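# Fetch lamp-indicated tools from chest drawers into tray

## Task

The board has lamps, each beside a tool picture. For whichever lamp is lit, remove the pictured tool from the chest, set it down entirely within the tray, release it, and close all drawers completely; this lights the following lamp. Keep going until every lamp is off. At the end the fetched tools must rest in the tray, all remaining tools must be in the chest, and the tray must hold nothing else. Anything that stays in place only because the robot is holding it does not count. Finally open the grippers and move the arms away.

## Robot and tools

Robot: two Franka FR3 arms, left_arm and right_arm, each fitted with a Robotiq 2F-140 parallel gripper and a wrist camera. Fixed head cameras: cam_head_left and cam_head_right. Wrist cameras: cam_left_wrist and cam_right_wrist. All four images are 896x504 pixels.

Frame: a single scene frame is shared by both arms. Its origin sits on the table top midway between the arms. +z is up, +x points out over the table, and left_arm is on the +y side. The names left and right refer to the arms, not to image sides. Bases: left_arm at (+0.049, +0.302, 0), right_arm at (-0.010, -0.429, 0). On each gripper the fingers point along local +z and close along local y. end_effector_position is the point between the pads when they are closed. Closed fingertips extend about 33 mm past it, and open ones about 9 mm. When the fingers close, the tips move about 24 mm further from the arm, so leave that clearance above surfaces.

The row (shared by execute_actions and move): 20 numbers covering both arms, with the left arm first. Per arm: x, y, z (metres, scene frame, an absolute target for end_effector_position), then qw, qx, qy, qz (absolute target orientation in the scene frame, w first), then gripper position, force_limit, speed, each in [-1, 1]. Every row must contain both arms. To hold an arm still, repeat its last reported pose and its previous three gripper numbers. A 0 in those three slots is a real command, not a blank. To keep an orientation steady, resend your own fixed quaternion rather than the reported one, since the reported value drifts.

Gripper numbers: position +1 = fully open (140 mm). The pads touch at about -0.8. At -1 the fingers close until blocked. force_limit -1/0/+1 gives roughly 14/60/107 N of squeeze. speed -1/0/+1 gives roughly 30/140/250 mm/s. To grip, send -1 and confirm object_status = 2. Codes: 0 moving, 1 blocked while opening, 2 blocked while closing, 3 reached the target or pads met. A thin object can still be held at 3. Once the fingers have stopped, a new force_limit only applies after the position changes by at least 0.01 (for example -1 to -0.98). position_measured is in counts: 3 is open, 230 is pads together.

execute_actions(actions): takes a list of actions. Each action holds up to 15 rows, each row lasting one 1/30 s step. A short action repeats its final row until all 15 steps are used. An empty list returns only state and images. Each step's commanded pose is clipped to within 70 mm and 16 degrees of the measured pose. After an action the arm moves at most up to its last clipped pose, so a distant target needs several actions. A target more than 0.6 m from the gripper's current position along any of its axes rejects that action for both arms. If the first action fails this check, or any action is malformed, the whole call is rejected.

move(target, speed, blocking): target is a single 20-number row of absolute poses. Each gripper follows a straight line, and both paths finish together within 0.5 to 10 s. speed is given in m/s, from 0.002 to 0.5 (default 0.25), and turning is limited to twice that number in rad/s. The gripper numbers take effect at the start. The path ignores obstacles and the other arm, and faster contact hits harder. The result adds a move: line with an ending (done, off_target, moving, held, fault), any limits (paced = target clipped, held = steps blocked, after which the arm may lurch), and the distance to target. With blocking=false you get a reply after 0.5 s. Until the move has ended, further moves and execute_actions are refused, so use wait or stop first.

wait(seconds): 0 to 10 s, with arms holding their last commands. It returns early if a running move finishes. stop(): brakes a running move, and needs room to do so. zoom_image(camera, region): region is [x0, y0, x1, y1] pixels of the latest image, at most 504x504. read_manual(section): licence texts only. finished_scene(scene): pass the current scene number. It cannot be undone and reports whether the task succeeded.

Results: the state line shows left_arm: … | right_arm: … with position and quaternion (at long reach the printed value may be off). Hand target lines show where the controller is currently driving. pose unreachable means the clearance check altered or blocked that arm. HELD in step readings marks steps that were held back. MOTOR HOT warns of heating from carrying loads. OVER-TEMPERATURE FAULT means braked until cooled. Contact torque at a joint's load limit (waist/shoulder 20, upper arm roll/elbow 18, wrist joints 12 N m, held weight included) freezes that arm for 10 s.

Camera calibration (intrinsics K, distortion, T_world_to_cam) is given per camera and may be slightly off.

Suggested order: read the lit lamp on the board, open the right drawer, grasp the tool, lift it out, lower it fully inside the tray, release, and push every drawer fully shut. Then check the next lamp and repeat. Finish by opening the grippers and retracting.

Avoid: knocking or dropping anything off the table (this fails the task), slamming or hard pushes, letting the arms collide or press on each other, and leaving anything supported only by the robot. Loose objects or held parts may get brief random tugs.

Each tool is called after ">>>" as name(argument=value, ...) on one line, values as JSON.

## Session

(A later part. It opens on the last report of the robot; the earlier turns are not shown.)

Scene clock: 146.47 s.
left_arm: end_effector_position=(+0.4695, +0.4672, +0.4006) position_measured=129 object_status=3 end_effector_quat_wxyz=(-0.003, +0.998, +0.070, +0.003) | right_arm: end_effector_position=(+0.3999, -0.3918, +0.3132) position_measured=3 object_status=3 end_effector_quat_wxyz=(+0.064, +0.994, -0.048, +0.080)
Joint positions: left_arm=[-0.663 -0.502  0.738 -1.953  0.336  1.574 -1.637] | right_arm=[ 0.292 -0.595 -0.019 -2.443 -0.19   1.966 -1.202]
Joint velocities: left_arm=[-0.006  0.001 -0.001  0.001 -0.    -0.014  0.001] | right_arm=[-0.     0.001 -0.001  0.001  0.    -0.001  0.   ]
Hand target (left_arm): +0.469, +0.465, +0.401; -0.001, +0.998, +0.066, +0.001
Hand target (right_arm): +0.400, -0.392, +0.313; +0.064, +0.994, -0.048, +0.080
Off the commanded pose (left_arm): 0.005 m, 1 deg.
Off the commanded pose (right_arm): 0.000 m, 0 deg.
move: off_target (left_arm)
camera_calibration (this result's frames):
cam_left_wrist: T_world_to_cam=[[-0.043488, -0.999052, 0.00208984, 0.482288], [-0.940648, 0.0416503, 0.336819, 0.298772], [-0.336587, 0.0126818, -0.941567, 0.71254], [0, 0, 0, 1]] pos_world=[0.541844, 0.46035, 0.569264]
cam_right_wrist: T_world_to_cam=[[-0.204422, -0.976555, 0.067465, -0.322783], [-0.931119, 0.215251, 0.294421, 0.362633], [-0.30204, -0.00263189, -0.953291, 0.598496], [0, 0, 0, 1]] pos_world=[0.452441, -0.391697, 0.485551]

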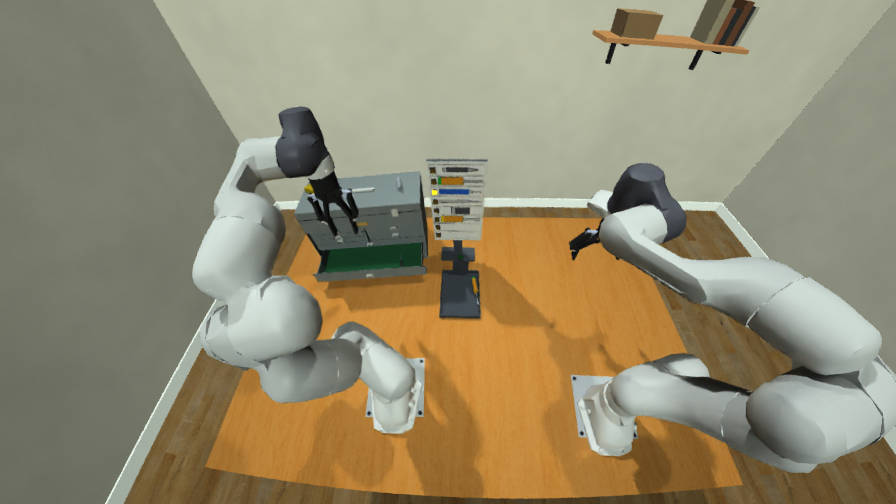

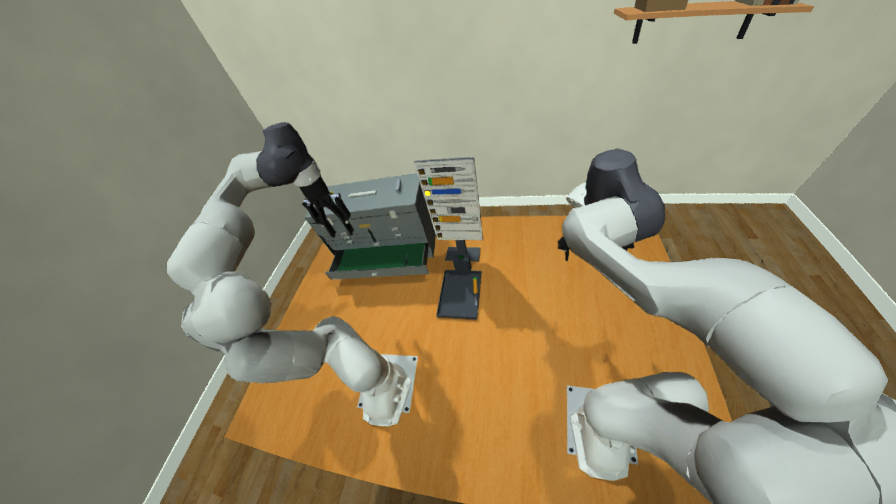

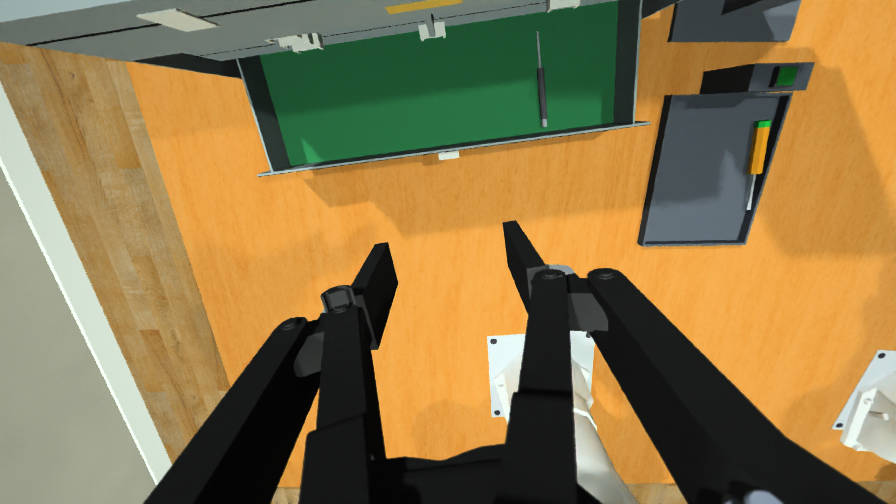

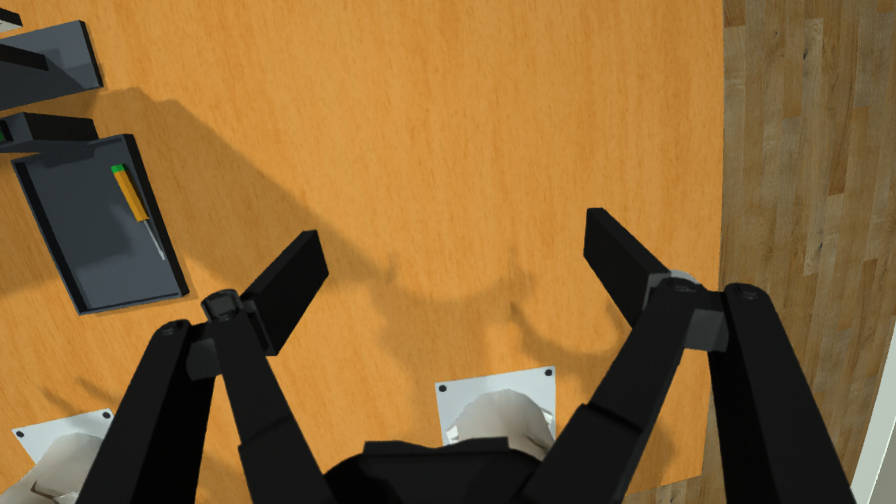

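>>> move(target=[0.478,0.463,0.084,0,0.998,0.065,0.015,0,0.6,0.5,0.4,-0.392,0.313,0.064,0.994,-0.048,0.08,1,0,0])

>>> move(target=[0.478,0.463,0.084,0,0.998,0.065,0.015,-1,0.6,0.5,0.4,-0.392,0.313,0.064,0.994,-0.048,0.08,1,0,0])

>>> move(target=[0.603,0.474,0.067,-0.025,0.922,0.06,0.382,-1,0.6,0.5,0.4,-0.392,0.313,0.064,0.994,-0.048,0.08,1,0,0], speed=0.1)

>>> move(target=[0.598,0.474,0.067,-0.025,0.922,0.06,0.382,0,0.6,0.5,0.4,-0.392,0.313,0.064,0.994,-0.048,0.08,1,0,0])

>>> move(target=[0.57,0.475,0.115,-0.025,0.922,0.06,0.382,0,0.6,0.5,0.4,-0.392,0.313,0.064,0.994,-0.048,0.08,1,0,0], speed=0.12)

>>> move(target=[0.602,0.475,0.121,-0.025,0.922,0.06,0.382,0,0.6,0.5,0.4,-0.392,0.313,0.064,0.994,-0.048,0.08,1,0,0], speed=0.1)

>>> move(target=[0.602,0.475,0.121,-0.025,0.922,0.06,0.382,-1,0.6,0.5,0.4,-0.392,0.313,0.064,0.994,-0.048,0.08,1,0,0])

>>> move(target=[0.47,0.462,0.133,0,0.998,0.065,0,-1,0.6,0.5,0.4,-0.392,0.313,0.064,0.994,-0.048,0.08,1,0,0], speed=0.08)

>>> move(target=[0.47,0.462,0.133,0,0.998,0.065,0,0,0.6,0.5,0.4,-0.392,0.313,0.064,0.994,-0.048,0.08,1,0,0])

>>> move(target=[0.47,0.40,0.30,0,0.998,0.065,0,0,0.6,0.5,0.4,-0.392,0.313,0.064,0.994,-0.048,0.08,1,0,0])

>>> move(target=[0.50,0.28,0.32,0,0.998,0.065,0,-0.3,0.3,0.5,0.4,-0.392,0.313,0.064,0.994,-0.048,0.08,1,0,0])

Scene clock: 149.13 s.
left_arm: end_effector_position=(+0.4768, +0.4593, +0.0828) position_measured=129 object_status=3 end_effector_quat_wxyz=(+0.001, +0.997, +0.070, +0.012) | right_arm: end_effector_position=(+0.3999, -0.3918, +0.3132) position_measured=3 object_status=3 end_effector_quat_wxyz=(+0.064, +0.994, -0.048, +0.080)
Joint positions: left_arm=[-0.911 -0.184  1.226 -2.546  0.273  2.487 -1.554] | right_arm=[ 0.292 -0.595 -0.019 -2.443 -0.19   1.966 -1.202]
Joint velocities: left_arm=[-0.029 -0.001  0.031  0.003  0.     0.006  0.031] | right_arm=[-0.    -0.001 -0.     0.001  0.001  0.     0.001]
Hand target (left_arm): +0.479, +0.460, +0.084; +0.001, +0.998, +0.064, +0.014
Hand target (right_arm): +0.400, -0.392, +0.313; +0.064, +0.994, -0.048, +0.080
Off the commanded pose (left_arm): 0.004 m, 1 deg.
Off the commanded pose (right_arm): 0.000 m, 0 deg.
move: off_target (left_arm)
camera_calibration (this result's frames):
cam_left_wrist: T_world_to_cam=[[-0.0421358, -0.999082, 0.00775758, 0.474303], [-0.946444, 0.0424011, 0.320072, 0.41679], [-0.320107, 0.00614435, -0.947362, 0.411504], [0, 0, 0, 1]] pos_world=[0.546179, 0.453666, 0.252761]
cam_right_wrist: T_world_to_cam=[[-0.204422, -0.976555, 0.0674648, -0.322783], [-0.931119, 0.215251, 0.294421, 0.362633], [-0.30204, -0.00263172, -0.953292, 0.598496], [0, 0, 0, 1]] pos_world=[0.452441, -0.391697, 0.485551]

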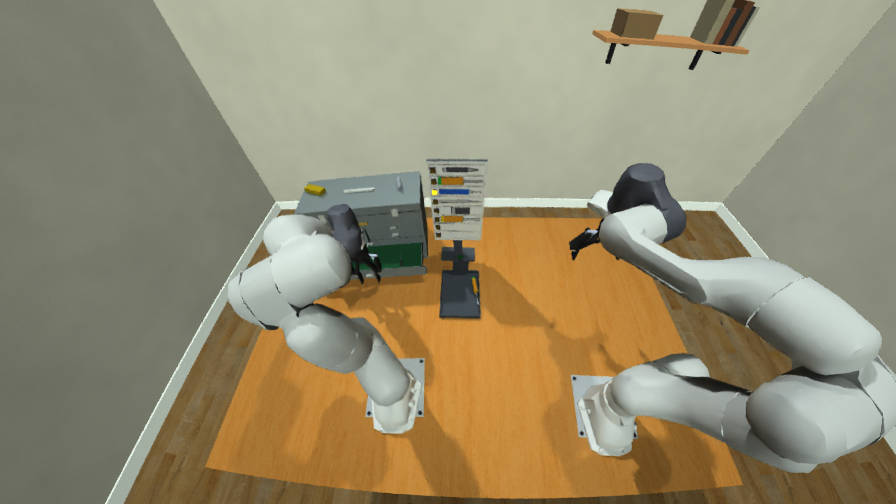

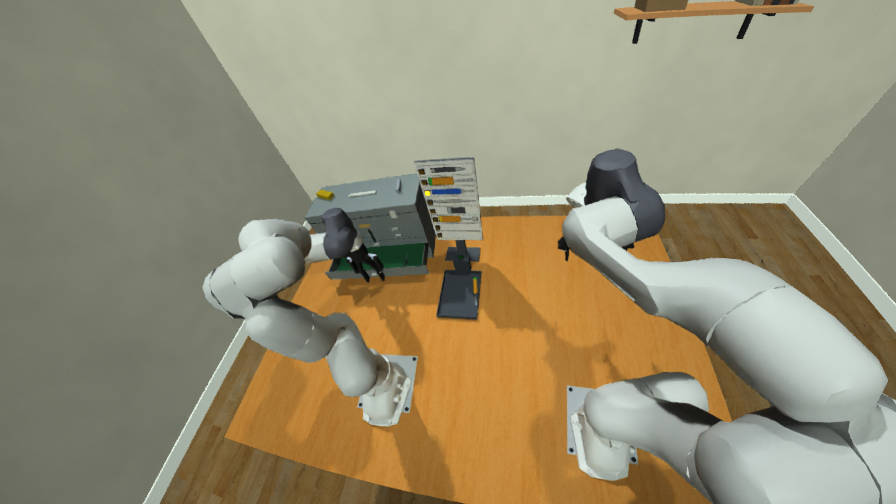

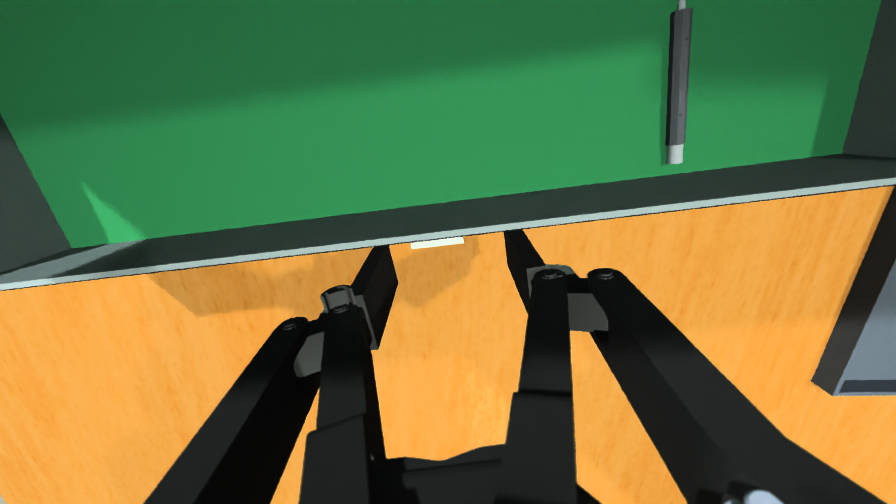

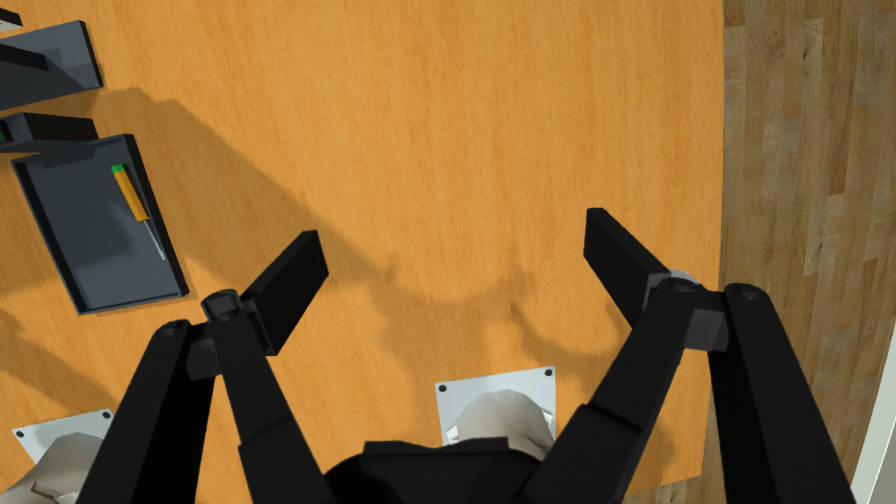

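Scene clock: 149.83 s.
left_arm: end_effector_position=(+0.4765, +0.4628, +0.0834) position_measured=197 object_status=2 end_effector_quat_wxyz=(+0.000, +0.997, +0.071, +0.012) | right_arm: end_effector_position=(+0.3999, -0.3918, +0.3132) position_measured=3 object_status=3 end_effector_quat_wxyz=(+0.064, +0.994, -0.048, +0.080)
Joint positions: left_arm=[-0.907 -0.185  1.23  -2.544  0.275  2.487 -1.549] | right_arm=[ 0.292 -0.595 -0.019 -2.443 -0.19   1.966 -1.202]
Joint velocities: left_arm=[-0.001 -0.     0.001 -0.001 -0.001 -0.     0.002] | right_arm=[-0.002  0.001 -0.001 -0.001  0.    -0.001 -0.001]
Hand target (left_arm): +0.478, +0.463, +0.084; -0.000, +0.998, +0.065, +0.015
Hand target (right_arm): +0.400, -0.392, +0.313; +0.064, +0.994, -0.048, +0.080
Off the commanded pose (left_arm): 0.002 m, 1 deg.
Off the commanded pose (right_arm): 0.000 m, 0 deg.
move: done
camera_calibration (this result's frames):
cam_left_wrist: T_world_to_cam=[[-0.0410487, -0.999136, 0.00651125, 0.47744], [-0.946844, 0.0409797, 0.319072, 0.417094], [-0.319063, 0.00693232, -0.947708, 0.41106], [0, 0, 0, 1]] pos_world=[0.545675, 0.457085, 0.253374]
cam_right_wrist: T_world_to_cam=[[-0.204422, -0.976555, 0.0674649, -0.322783], [-0.931119, 0.215251, 0.294421, 0.362633], [-0.30204, -0.00263181, -0.953292, 0.598496], [0, 0, 0, 1]] pos_world=[0.452441, -0.391697, 0.485551]

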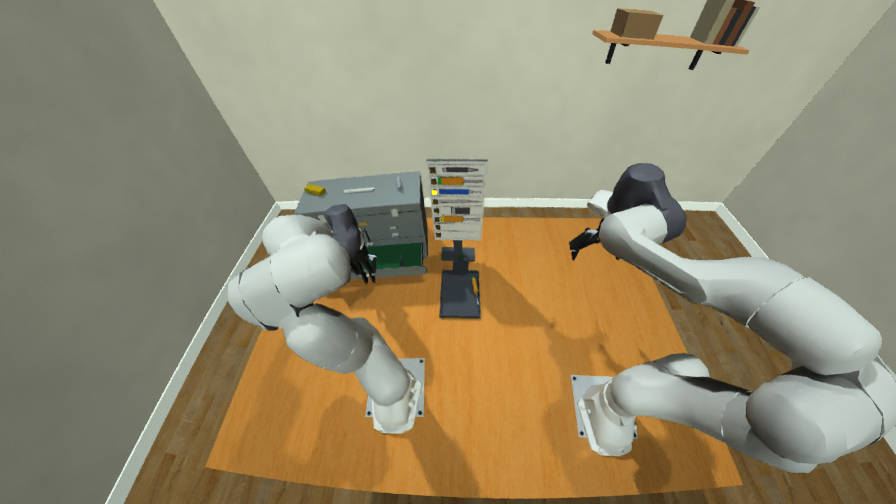

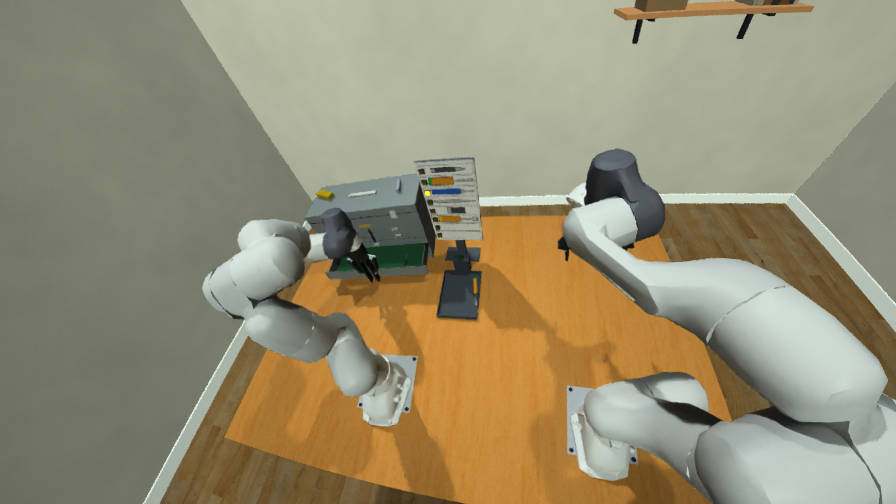

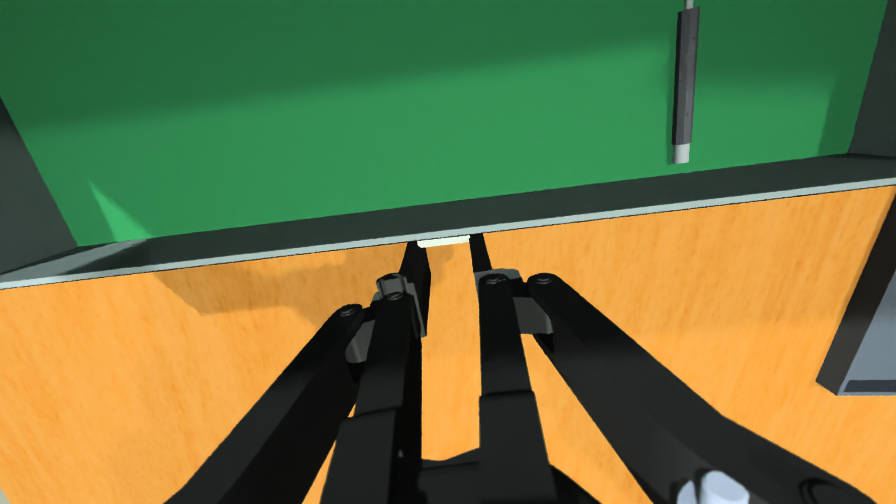

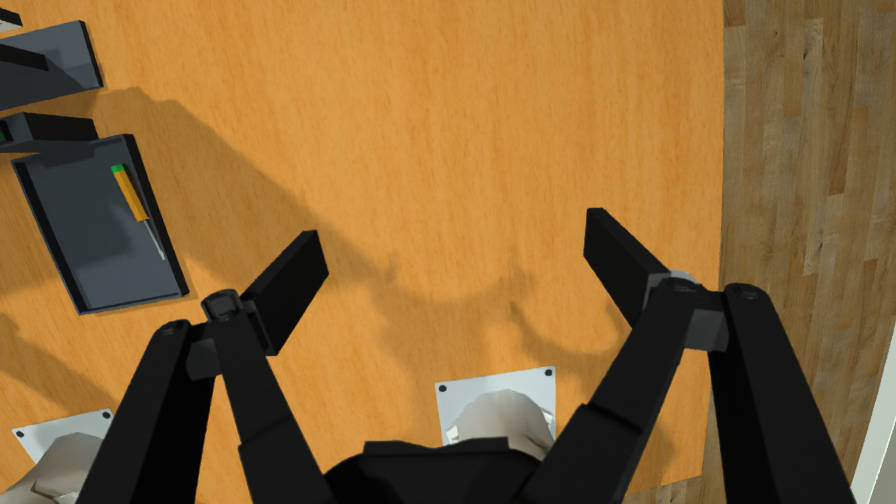

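Scene clock: 154.30 s.
left_arm: end_effector_position=(+0.5905, +0.4664, +0.0548) position_measured=235 object_status=3 end_effector_quat_wxyz=(-0.017, +0.929, +0.064, +0.364) | right_arm: end_effector_position=(+0.3999, -0.3918, +0.3132) position_measured=3 object_status=3 end_effector_quat_wxyz=(+0.064, +0.994, -0.048, +0.080)
Joint positions: left_arm=[-2.098 -0.411  2.437 -2.75   0.039  3.769 -1.208] | right_arm=[ 0.292 -0.595 -0.019 -2.443 -0.19   1.966 -1.202]
Joint velocities: left_arm=[-0.004  0.     0.004  0.002  0.001  0.012  0.008] | right_arm=[-0.     0.002  0.001  0.    -0.     0.001 -0.   ]
Hand target (left_arm): +0.597, +0.472, +0.063; -0.024, +0.925, +0.061, +0.375
Hand target (right_arm): +0.400, -0.392, +0.313; +0.064, +0.994, -0.048, +0.080
Off the commanded pose (left_arm): 0.019 m, 2 deg.
Off the commanded pose (right_arm): 0.000 m, 0 deg.
move: off_target (left_arm)
camera_calibration (this result's frames):
cam_left_wrist: T_world_to_cam=[[-0.00878594, -0.994868, -0.100795, 0.470673], [-0.924285, 0.046546, -0.378853, 0.556323], [0.381601, 0.0898344, -0.919951, -0.0335768], [0, 0, 0, 1]] pos_world=[0.531149, 0.44538, 0.227317]
cam_right_wrist: T_world_to_cam=[[-0.204422, -0.976555, 0.0674648, -0.322783], [-0.931119, 0.215251, 0.294421, 0.362633], [-0.30204, -0.00263168, -0.953291, 0.598496], [0, 0, 0, 1]] pos_world=[0.452441, -0.391697, 0.485551]

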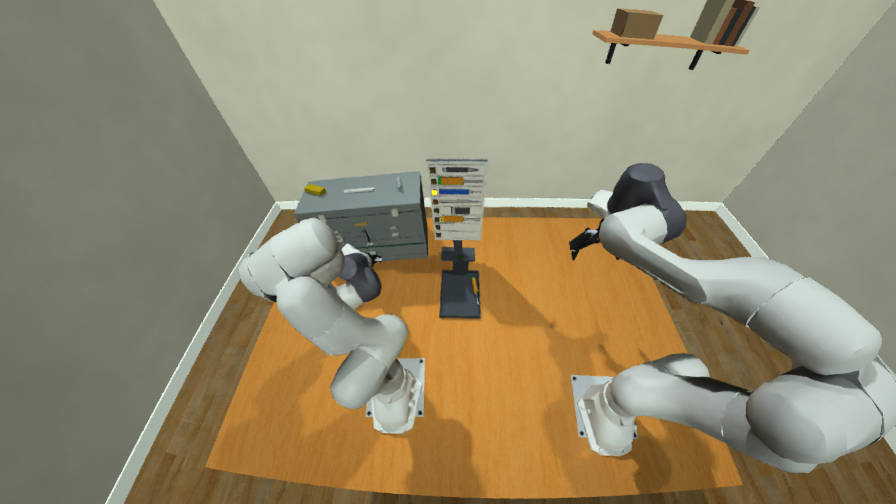

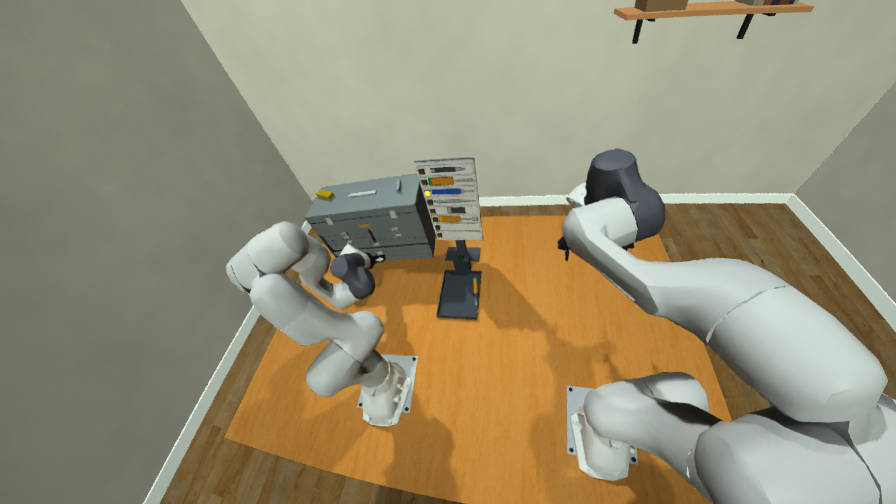

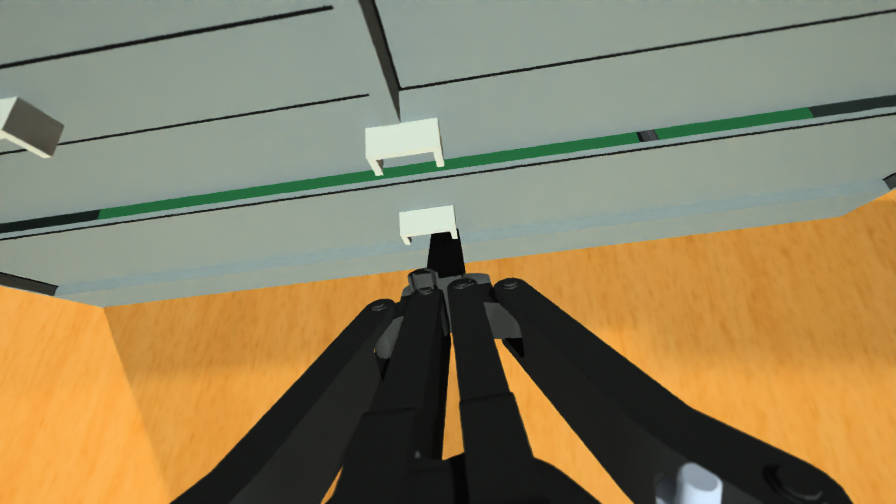

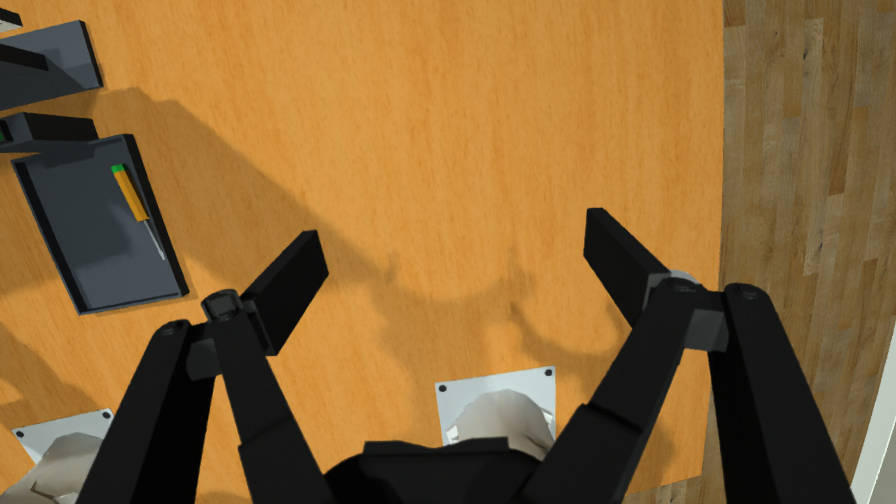

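Scene clock: 155.00 s.
left_arm: end_effector_position=(+0.5921, +0.4707, +0.0592) position_measured=129 object_status=3 end_effector_quat_wxyz=(-0.020, +0.926, +0.063, +0.372) | right_arm: end_effector_position=(+0.3999, -0.3918, +0.3132) position_measured=3 object_status=3 end_effector_quat_wxyz=(+0.064, +0.994, -0.048, +0.080)
Joint positions: left_arm=[-2.089 -0.412  2.438 -2.75   0.05   3.784 -1.205] | right_arm=[ 0.292 -0.595 -0.019 -2.443 -0.19   1.966 -1.202]
Joint velocities: left_arm=[-0.001  0.001 -0.     0.002  0.003  0.006  0.005] | right_arm=[-0.001  0.    -0.001 -0.     0.001  0.001 -0.002]
Hand target (left_arm): +0.598, +0.474, +0.067; -0.025, +0.922, +0.060, +0.382
Hand target (right_arm): +0.400, -0.392, +0.313; +0.064, +0.994, -0.048, +0.080
Off the commanded pose (left_arm): 0.010 m, 1 deg.
Off the commanded pose (right_arm): 0.000 m, 0 deg.
move: off_target (left_arm)
camera_calibration (this result's frames):
cam_left_wrist: T_world_to_cam=[[-0.00721755, -0.993922, -0.109851, 0.474622], [-0.918517, 0.0500175, -0.392205, 0.555033], [0.395316, 0.098069, -0.913295, -0.0429966], [0, 0, 0, 1]] pos_world=[0.53023, 0.448192, 0.230556]
cam_right_wrist: T_world_to_cam=[[-0.204422, -0.976555, 0.0674648, -0.322783], [-0.931119, 0.215251, 0.294421, 0.362633], [-0.30204, -0.00263178, -0.953292, 0.598496], [0, 0, 0, 1]] pos_world=[0.452441, -0.391697, 0.485551]

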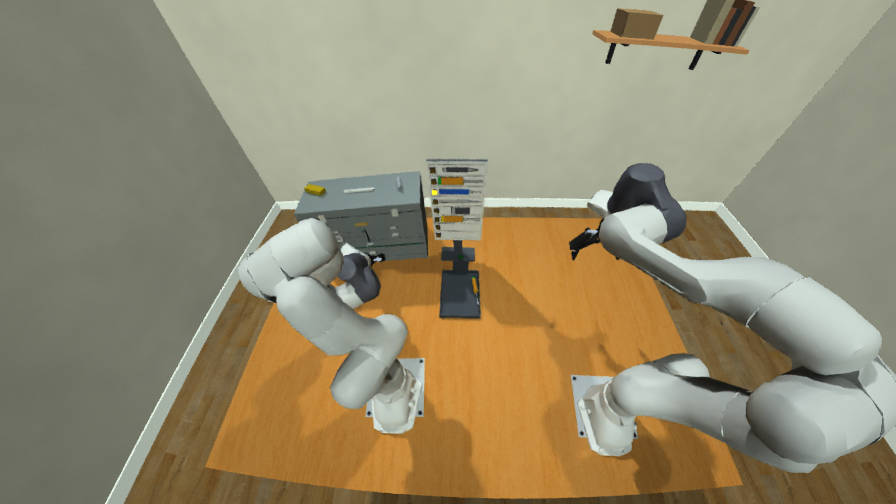

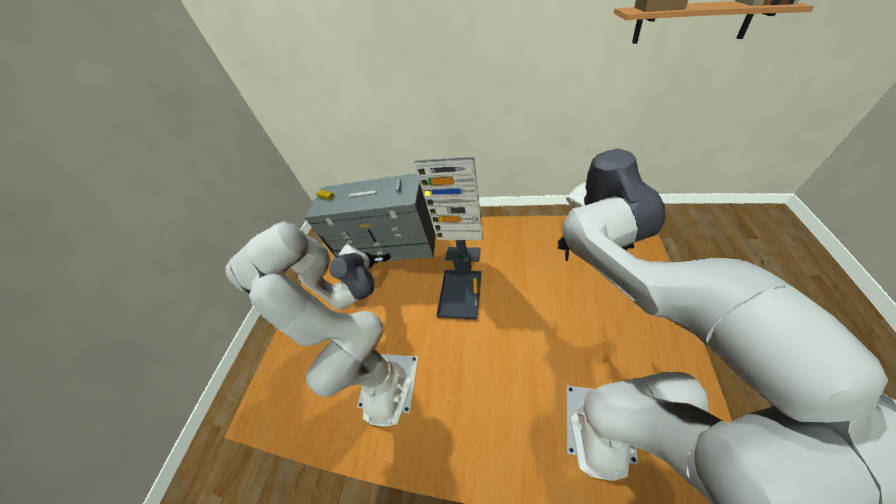

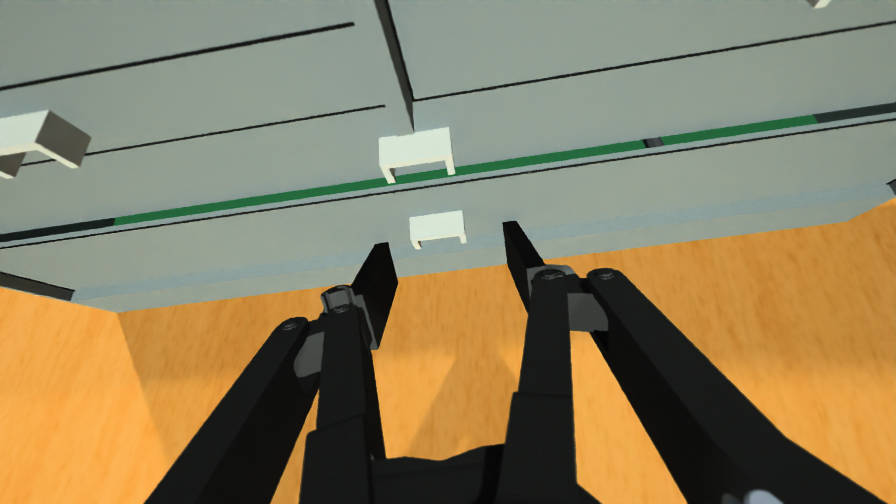

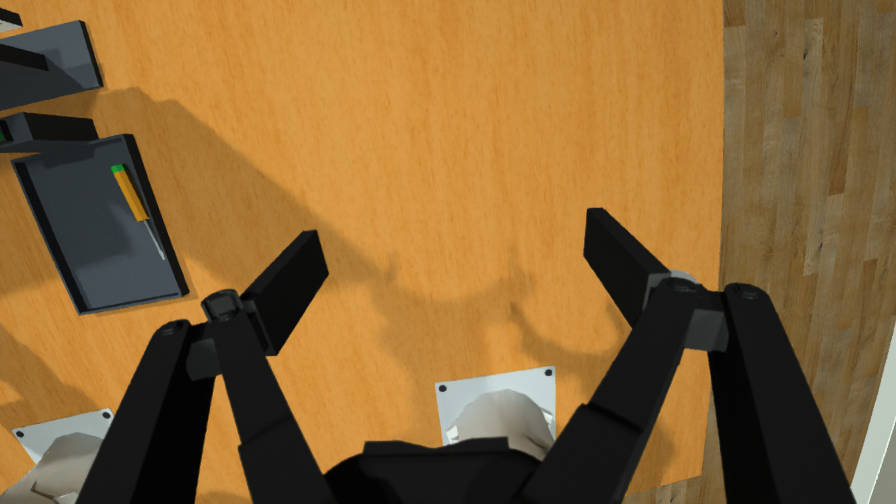

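Scene clock: 156.47 s.
left_arm: end_effector_position=(+0.5712, +0.4755, +0.1176) position_measured=129 object_status=3 end_effector_quat_wxyz=(-0.027, +0.921, +0.054, +0.386) | right_arm: end_effector_position=(+0.3999, -0.3918, +0.3132) position_measured=3 object_status=3 end_effector_quat_wxyz=(+0.064, +0.994, -0.048, +0.080)
Joint positions: left_arm=[-1.742 -0.173  2.194 -2.846  0.326  3.705 -1.459] | right_arm=[ 0.292 -0.595 -0.019 -2.443 -0.19   1.966 -1.202]
Joint velocities: left_arm=[ 0.029 -0.    -0.026  0.003  0.012 -0.015 -0.038] | right_arm=[ 0.001 -0.     0.     0.001  0.     0.    -0.   ]
Hand target (left_arm): +0.572, +0.474, +0.117; -0.023, +0.921, +0.060, +0.385
Hand target (right_arm): +0.400, -0.392, +0.313; +0.064, +0.994, -0.048, +0.080
Off the commanded pose (left_arm): 0.003 m, 1 deg.
Off the commanded pose (right_arm): 0.000 m, 0 deg.
move: done
camera_calibration (this result's frames):
cam_left_wrist: T_world_to_cam=[[-0.0141179, -0.991311, -0.130783, 0.490771], [-0.906276, 0.0679465, -0.41719, 0.545885], [0.422451, 0.112636, -0.89936, -0.00584403], [0, 0, 0, 1]] pos_world=[0.50412, 0.450074, 0.286666]
cam_right_wrist: T_world_to_cam=[[-0.204422, -0.976555, 0.0674649, -0.322783], [-0.93112, 0.21525, 0.294421, 0.362633], [-0.30204, -0.0026319, -0.953292, 0.598496], [0, 0, 0, 1]] pos_world=[0.452441, -0.391697, 0.485551]

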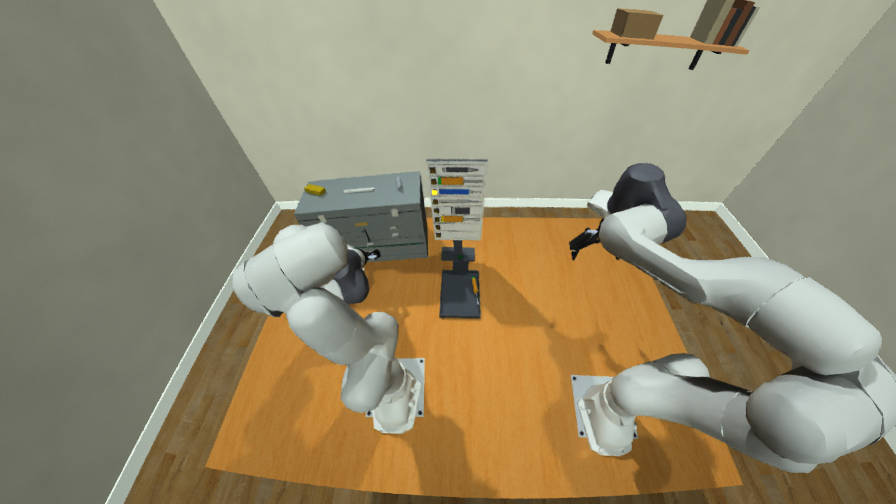

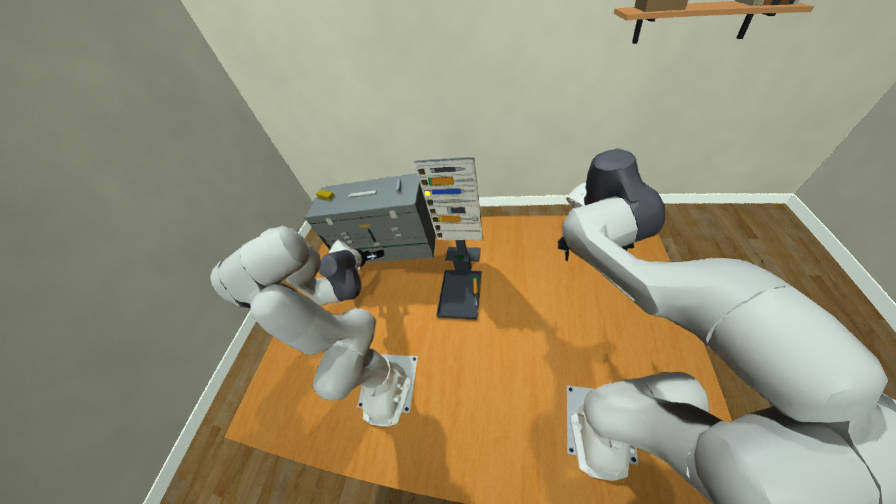

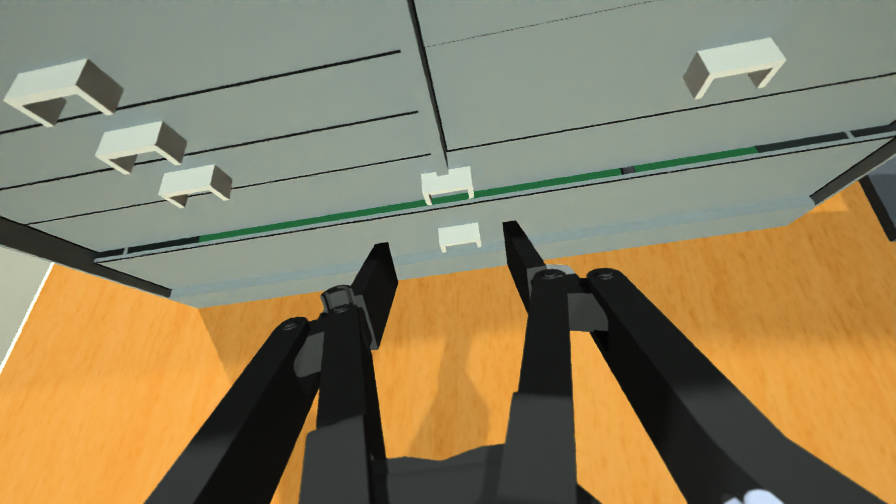

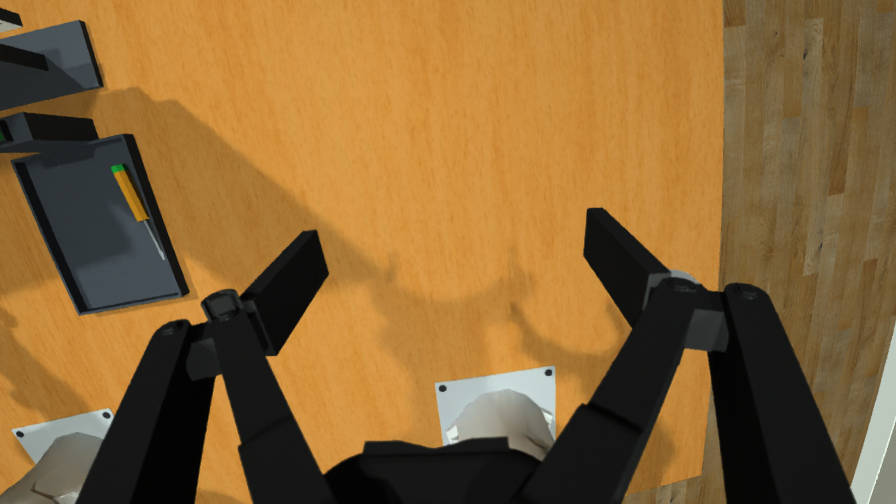

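Scene clock: 157.33 s.
left_arm: end_effector_position=(+0.6008, +0.4733, +0.1203) position_measured=129 object_status=3 end_effector_quat_wxyz=(-0.023, +0.922, +0.062, +0.382) | right_arm: end_effector_position=(+0.3999, -0.3918, +0.3132) position_measured=3 object_status=3 end_effector_quat_wxyz=(+0.064, +0.994, -0.048, +0.080)
Joint positions: left_arm=[-1.851 -0.206  2.229 -2.769  0.222  3.647 -1.427] | right_arm=[ 0.292 -0.595 -0.019 -2.443 -0.19   1.966 -1.202]
Joint velocities: left_arm=[-0.036  0.     0.03   0.004 -0.015 -0.005  0.022] | right_arm=[-0.     0.001 -0.     0.     0.001 -0.    -0.   ]
Hand target (left_arm): +0.602, +0.475, +0.120; -0.026, +0.922, +0.060, +0.381
Hand target (right_arm): +0.400, -0.392, +0.313; +0.064, +0.994, -0.048, +0.080
Off the commanded pose (left_arm): 0.002 m, 0 deg.
Off the commanded pose (right_arm): 0.000 m, 0 deg.
move: done
camera_calibration (this result's frames):
cam_left_wrist: T_world_to_cam=[[-0.00437497, -0.992993, -0.118091, 0.482825], [-0.90988, 0.0529435, -0.411479, 0.582573], [0.414848, 0.105648, -0.903737, -0.00727417], [0, 0, 0, 1]] pos_world=[0.535202, 0.449367, 0.29016]
cam_right_wrist: T_world_to_cam=[[-0.204422, -0.976555, 0.0674648, -0.322783], [-0.931119, 0.215251, 0.294421, 0.362633], [-0.30204, -0.00263169, -0.953292, 0.598496], [0, 0, 0, 1]] pos_world=[0.452441, -0.391697, 0.485551]

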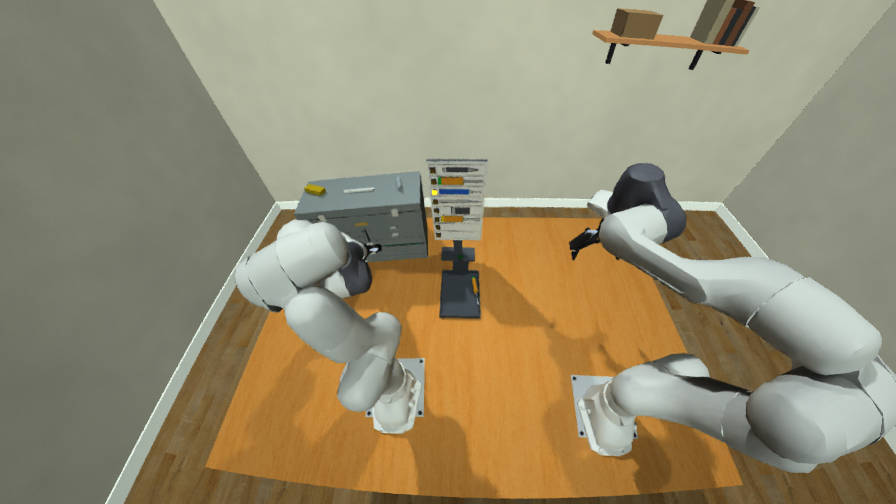

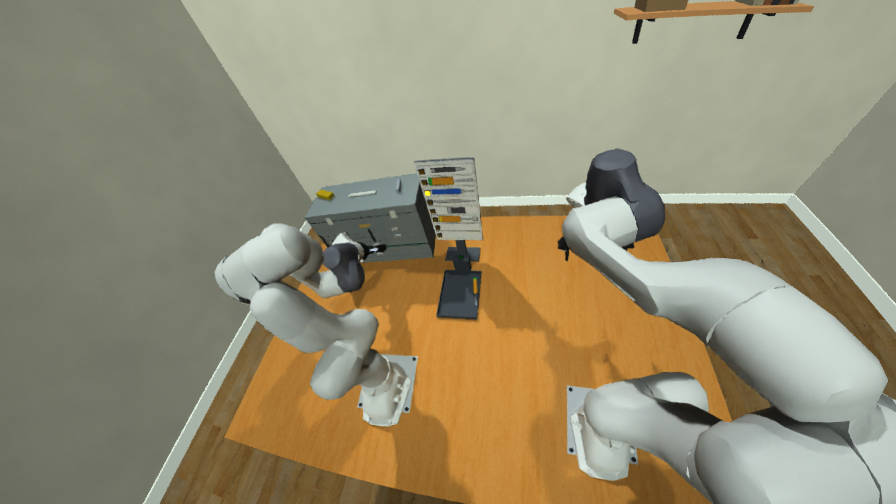

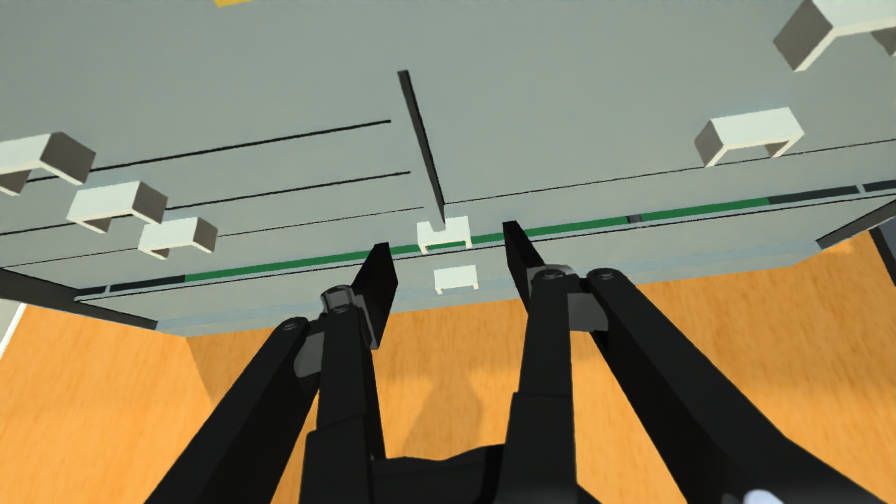

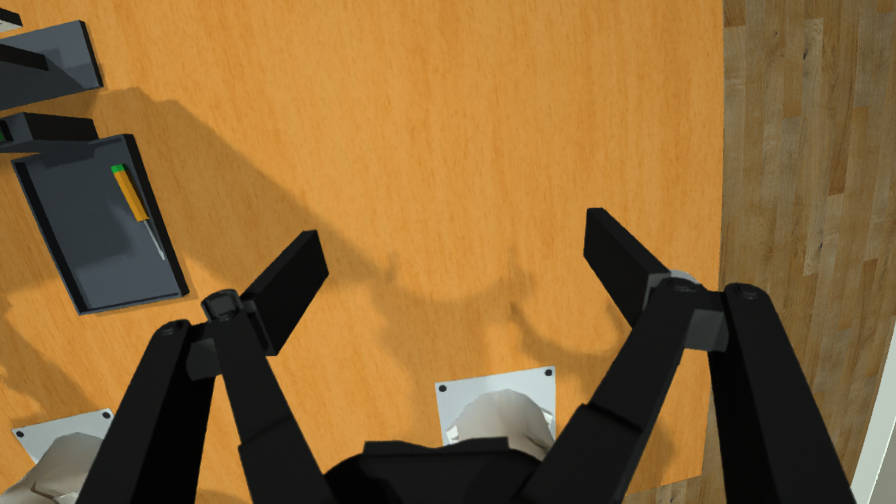

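Scene clock: 158.03 s.
left_arm: end_effector_position=(+0.5992, +0.4730, +0.1186) position_measured=197 object_status=2 end_effector_quat_wxyz=(-0.023, +0.923, +0.062, +0.380) | right_arm: end_effector_position=(+0.3999, -0.3918, +0.3132) position_measured=3 object_status=3 end_effector_quat_wxyz=(+0.064, +0.994, -0.048, +0.080)
Joint positions: left_arm=[-1.851 -0.206  2.229 -2.772  0.222  3.644 -1.426] | right_arm=[ 0.292 -0.595 -0.019 -2.443 -0.19   1.966 -1.202]
Joint velocities: left_arm=[ 0.001  0.    -0.    -0.    -0.    -0.     0.   ] | right_arm=[ 0.001  0.     0.001  0.     0.    -0.    -0.   ]
Hand target (left_arm): +0.602, +0.475, +0.121; -0.025, +0.922, +0.060, +0.382
Hand target (right_arm): +0.400, -0.392, +0.313; +0.064, +0.994, -0.048, +0.080
Off the commanded pose (left_arm): 0.004 m, 0 deg.
Off the commanded pose (right_arm): 0.000 m, 0 deg.
move: off_target (left_arm)
camera_calibration (this result's frames):
cam_left_wrist: T_world_to_cam=[[-0.00532124, -0.993071, -0.117396, 0.482765], [-0.911779, 0.0530277, -0.407243, 0.580997], [0.410646, 0.104872, -0.905744, -0.00504711], [0, 0, 0, 1]] pos_world=[0.534382, 0.44914, 0.28871]
cam_right_wrist: T_world_to_cam=[[-0.204422, -0.976555, 0.0674649, -0.322783], [-0.931119, 0.215251, 0.294421, 0.362633], [-0.30204, -0.00263179, -0.953292, 0.598496], [0, 0, 0, 1]] pos_world=[0.452441, -0.391697, 0.485551]

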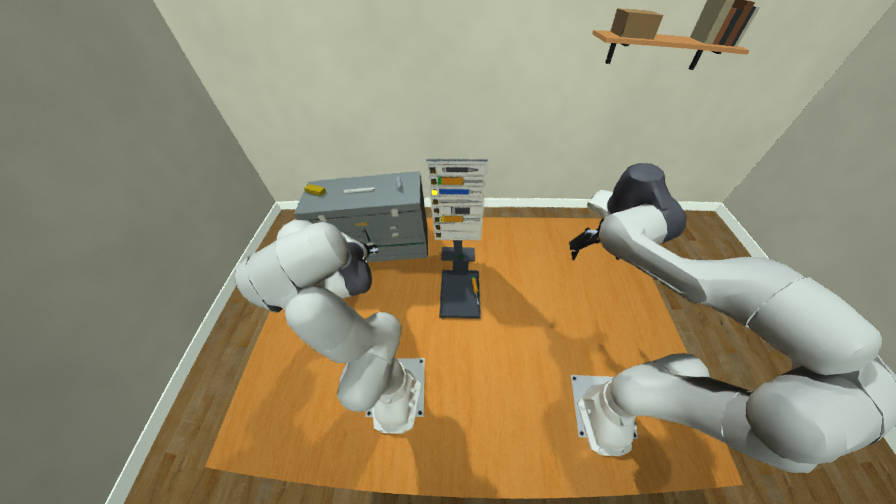

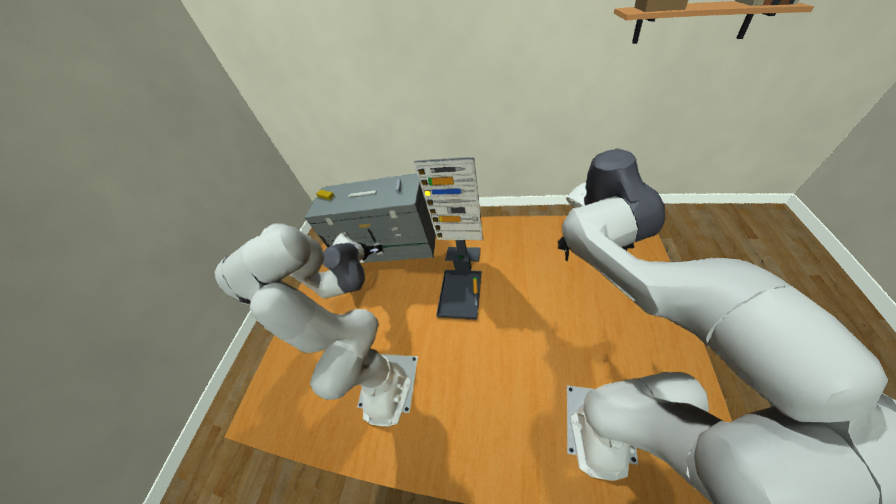

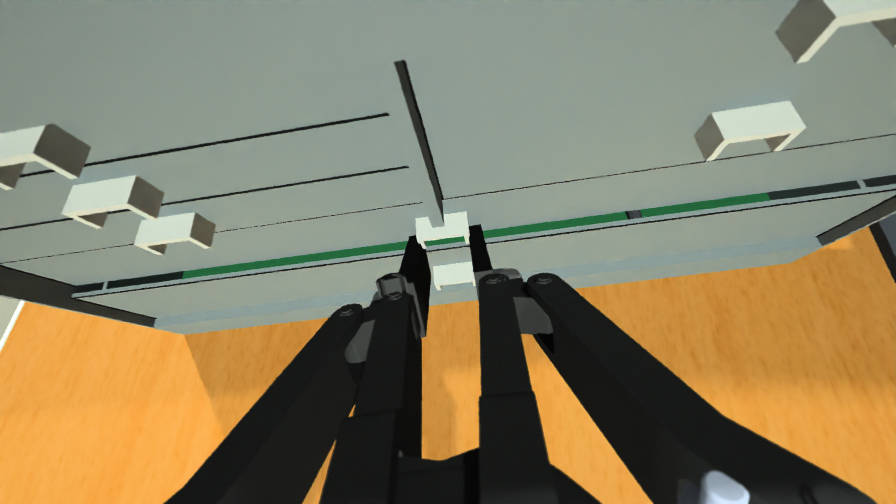

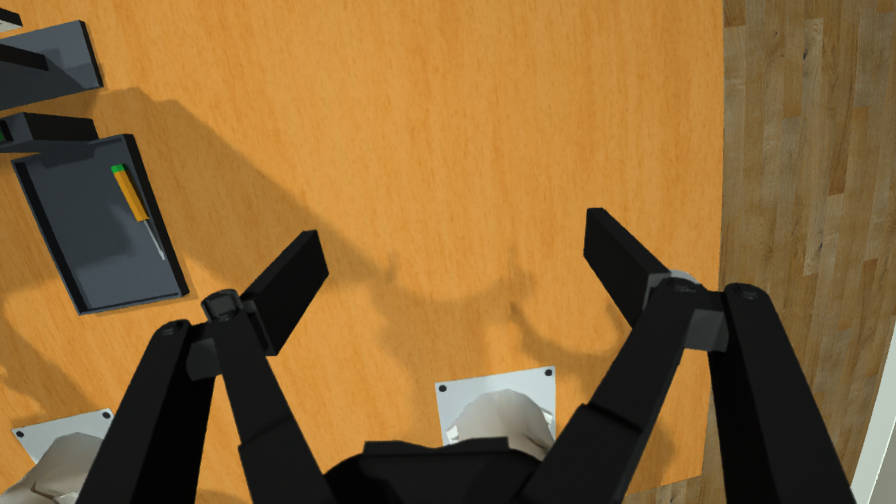

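Scene clock: 165.03 s.
left_arm: end_effector_position=(+0.4695, +0.4618, +0.1374) position_measured=235 object_status=3 end_effector_quat_wxyz=(+0.008, +0.991, -0.040, +0.130) | right_arm: end_effector_position=(+0.3999, -0.3918, +0.3132) position_measured=3 object_status=3 end_effector_quat_wxyz=(+0.064, +0.994, -0.048, +0.080)
Joint positions: left_arm=[-0.807  1.096  1.722 -2.319  1.758  4.528 -3.017] | right_arm=[ 0.292 -0.595 -0.019 -2.443 -0.19   1.966 -1.202]
Joint velocities: left_arm=[ 0.005 -0.006 -0.004  0.002 -0.001  0.008 -0.   ] | right_arm=[-0.     0.001 -0.001  0.     0.    -0.001  0.   ]
Hand target (left_arm): +0.469, +0.460, +0.137; +0.011, +0.991, -0.038, +0.128
Hand target (right_arm): +0.400, -0.392, +0.313; +0.064, +0.994, -0.048, +0.080
Off the commanded pose (left_arm): 0.004 m, 19 deg; orientation clipped at the last step of the last action.
Off the commanded pose (right_arm): 0.000 m, 0 deg.
joint sent to its limit (left arm) — the command would take joint 6 (wrist pitch) past its upper limit and joint 7 (wrist roll) past its lower limit, so those joints were sent only as far as their limits.
move: off_target (left_arm); limits=paced
camera_calibration (this result's frames):
cam_left_wrist: T_world_to_cam=[[-0.257569, -0.965687, -0.0332648, 0.567456], [-0.962932, 0.253675, 0.0917137, 0.333811], [-0.0801283, 0.0556543, -0.99523, 0.331868], [0, 0, 0, 1]] pos_world=[0.494189, 0.444836, 0.318546]
cam_right_wrist: T_world_to_cam=[[-0.204422, -0.976555, 0.0674648, -0.322783], [-0.931119, 0.215251, 0.294421, 0.362633], [-0.30204, -0.0026318, -0.953292, 0.598496], [0, 0, 0, 1]] pos_world=[0.452441, -0.391697, 0.485551]

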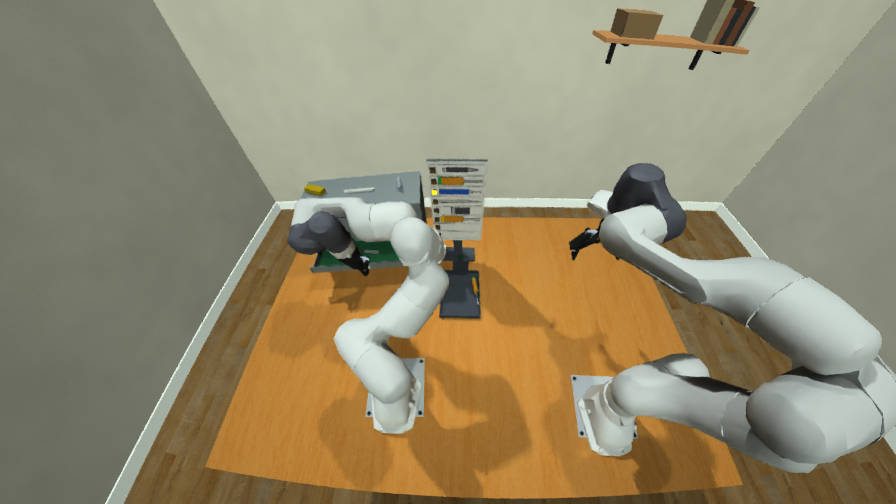

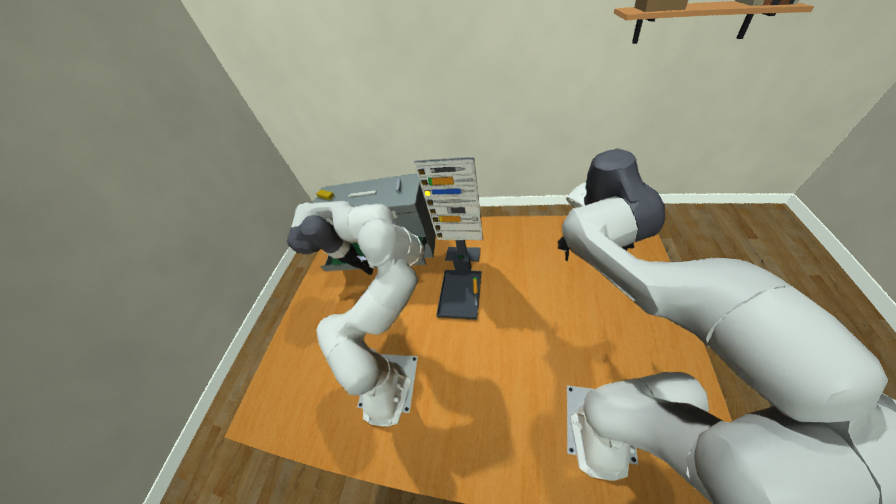

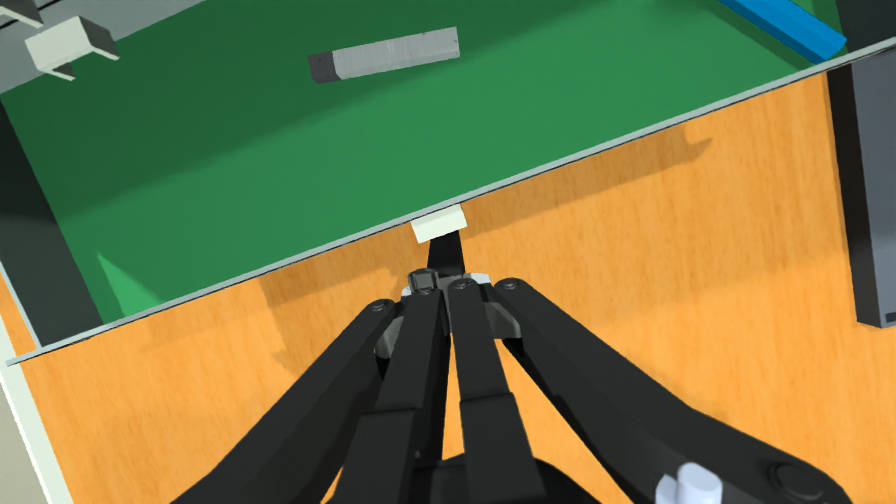

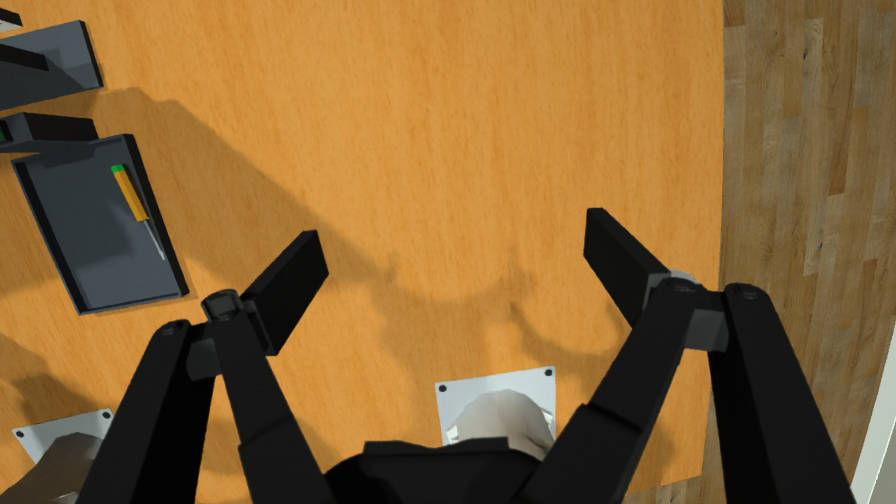

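Scene clock: 175.20 s.
left_arm: end_effector_position=(+0.4711, +0.4540, +0.1360) position_measured=129 object_status=3 end_effector_quat_wxyz=(+0.014, +0.990, -0.048, +0.129) | right_arm: end_effector_position=(+0.3999, -0.3918, +0.3132) position_measured=3 object_status=3 end_effector_quat_wxyz=(+0.064, +0.994, -0.048, +0.080)
Joint positions: left_arm=[-0.816  1.093  1.715 -2.318  1.759  4.533 -3.014] | right_arm=[ 0.292 -0.595 -0.019 -2.443 -0.19   1.966 -1.202]
Joint velocities: left_arm=[ 0.001 -0.001  0.001  0.001  0.     0.    -0.   ] | right_arm=[ 0.001 -0.    -0.    -0.001  0.    -0.     0.   ]
Hand target (left_arm): +0.470, +0.456, +0.136; +0.012, +0.991, -0.045, +0.129
Hand target (right_arm): +0.400, -0.392, +0.313; +0.064, +0.994, -0.048, +0.080
Off the commanded pose (left_arm): 0.009 m, 20 deg.
Off the commanded pose (right_arm): 0.000 m, 0 deg.
TORQUE FAULT: the external load on joint 6 (wrist pitch) of the left arm reached its load limit, and that arm stopped for 10 seconds. That time counts as 18 of the actions that you can send in this scene. A torque fault stops only its own arm. That arm's remaining commands of this call were not run. That arm's gripper holds where it stopped, with its grip as last carried out, and that arm accepts commands again: back off and push less far. That arm stops again, at the same cost, whenever a joint's load reaches its limit.
move: fault (left_arm)
camera_calibration (this result's frames):
cam_left_wrist: T_world_to_cam=[[-0.274954, -0.961167, -0.0236356, 0.565048], [-0.958, 0.271799, 0.0914428, 0.326951], [-0.0814677, 0.0477854, -0.99553, 0.335305], [0, 0, 0, 1]] pos_world=[0.495898, 0.438218, 0.317265]
cam_right_wrist: T_world_to_cam=[[-0.204422, -0.976555, 0.0674647, -0.322783], [-0.931119, 0.215251, 0.294421, 0.362633], [-0.30204, -0.00263163, -0.953292, 0.598496], [0, 0, 0, 1]] pos_world=[0.452441, -0.391697, 0.485551]

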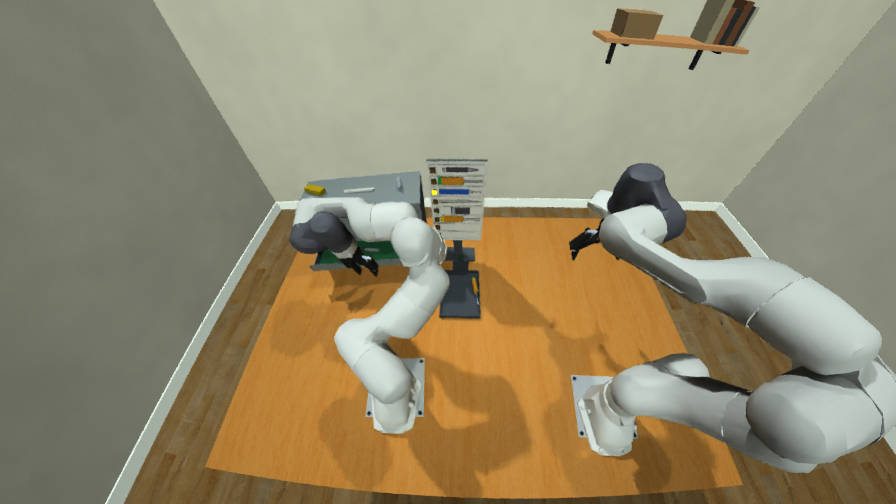

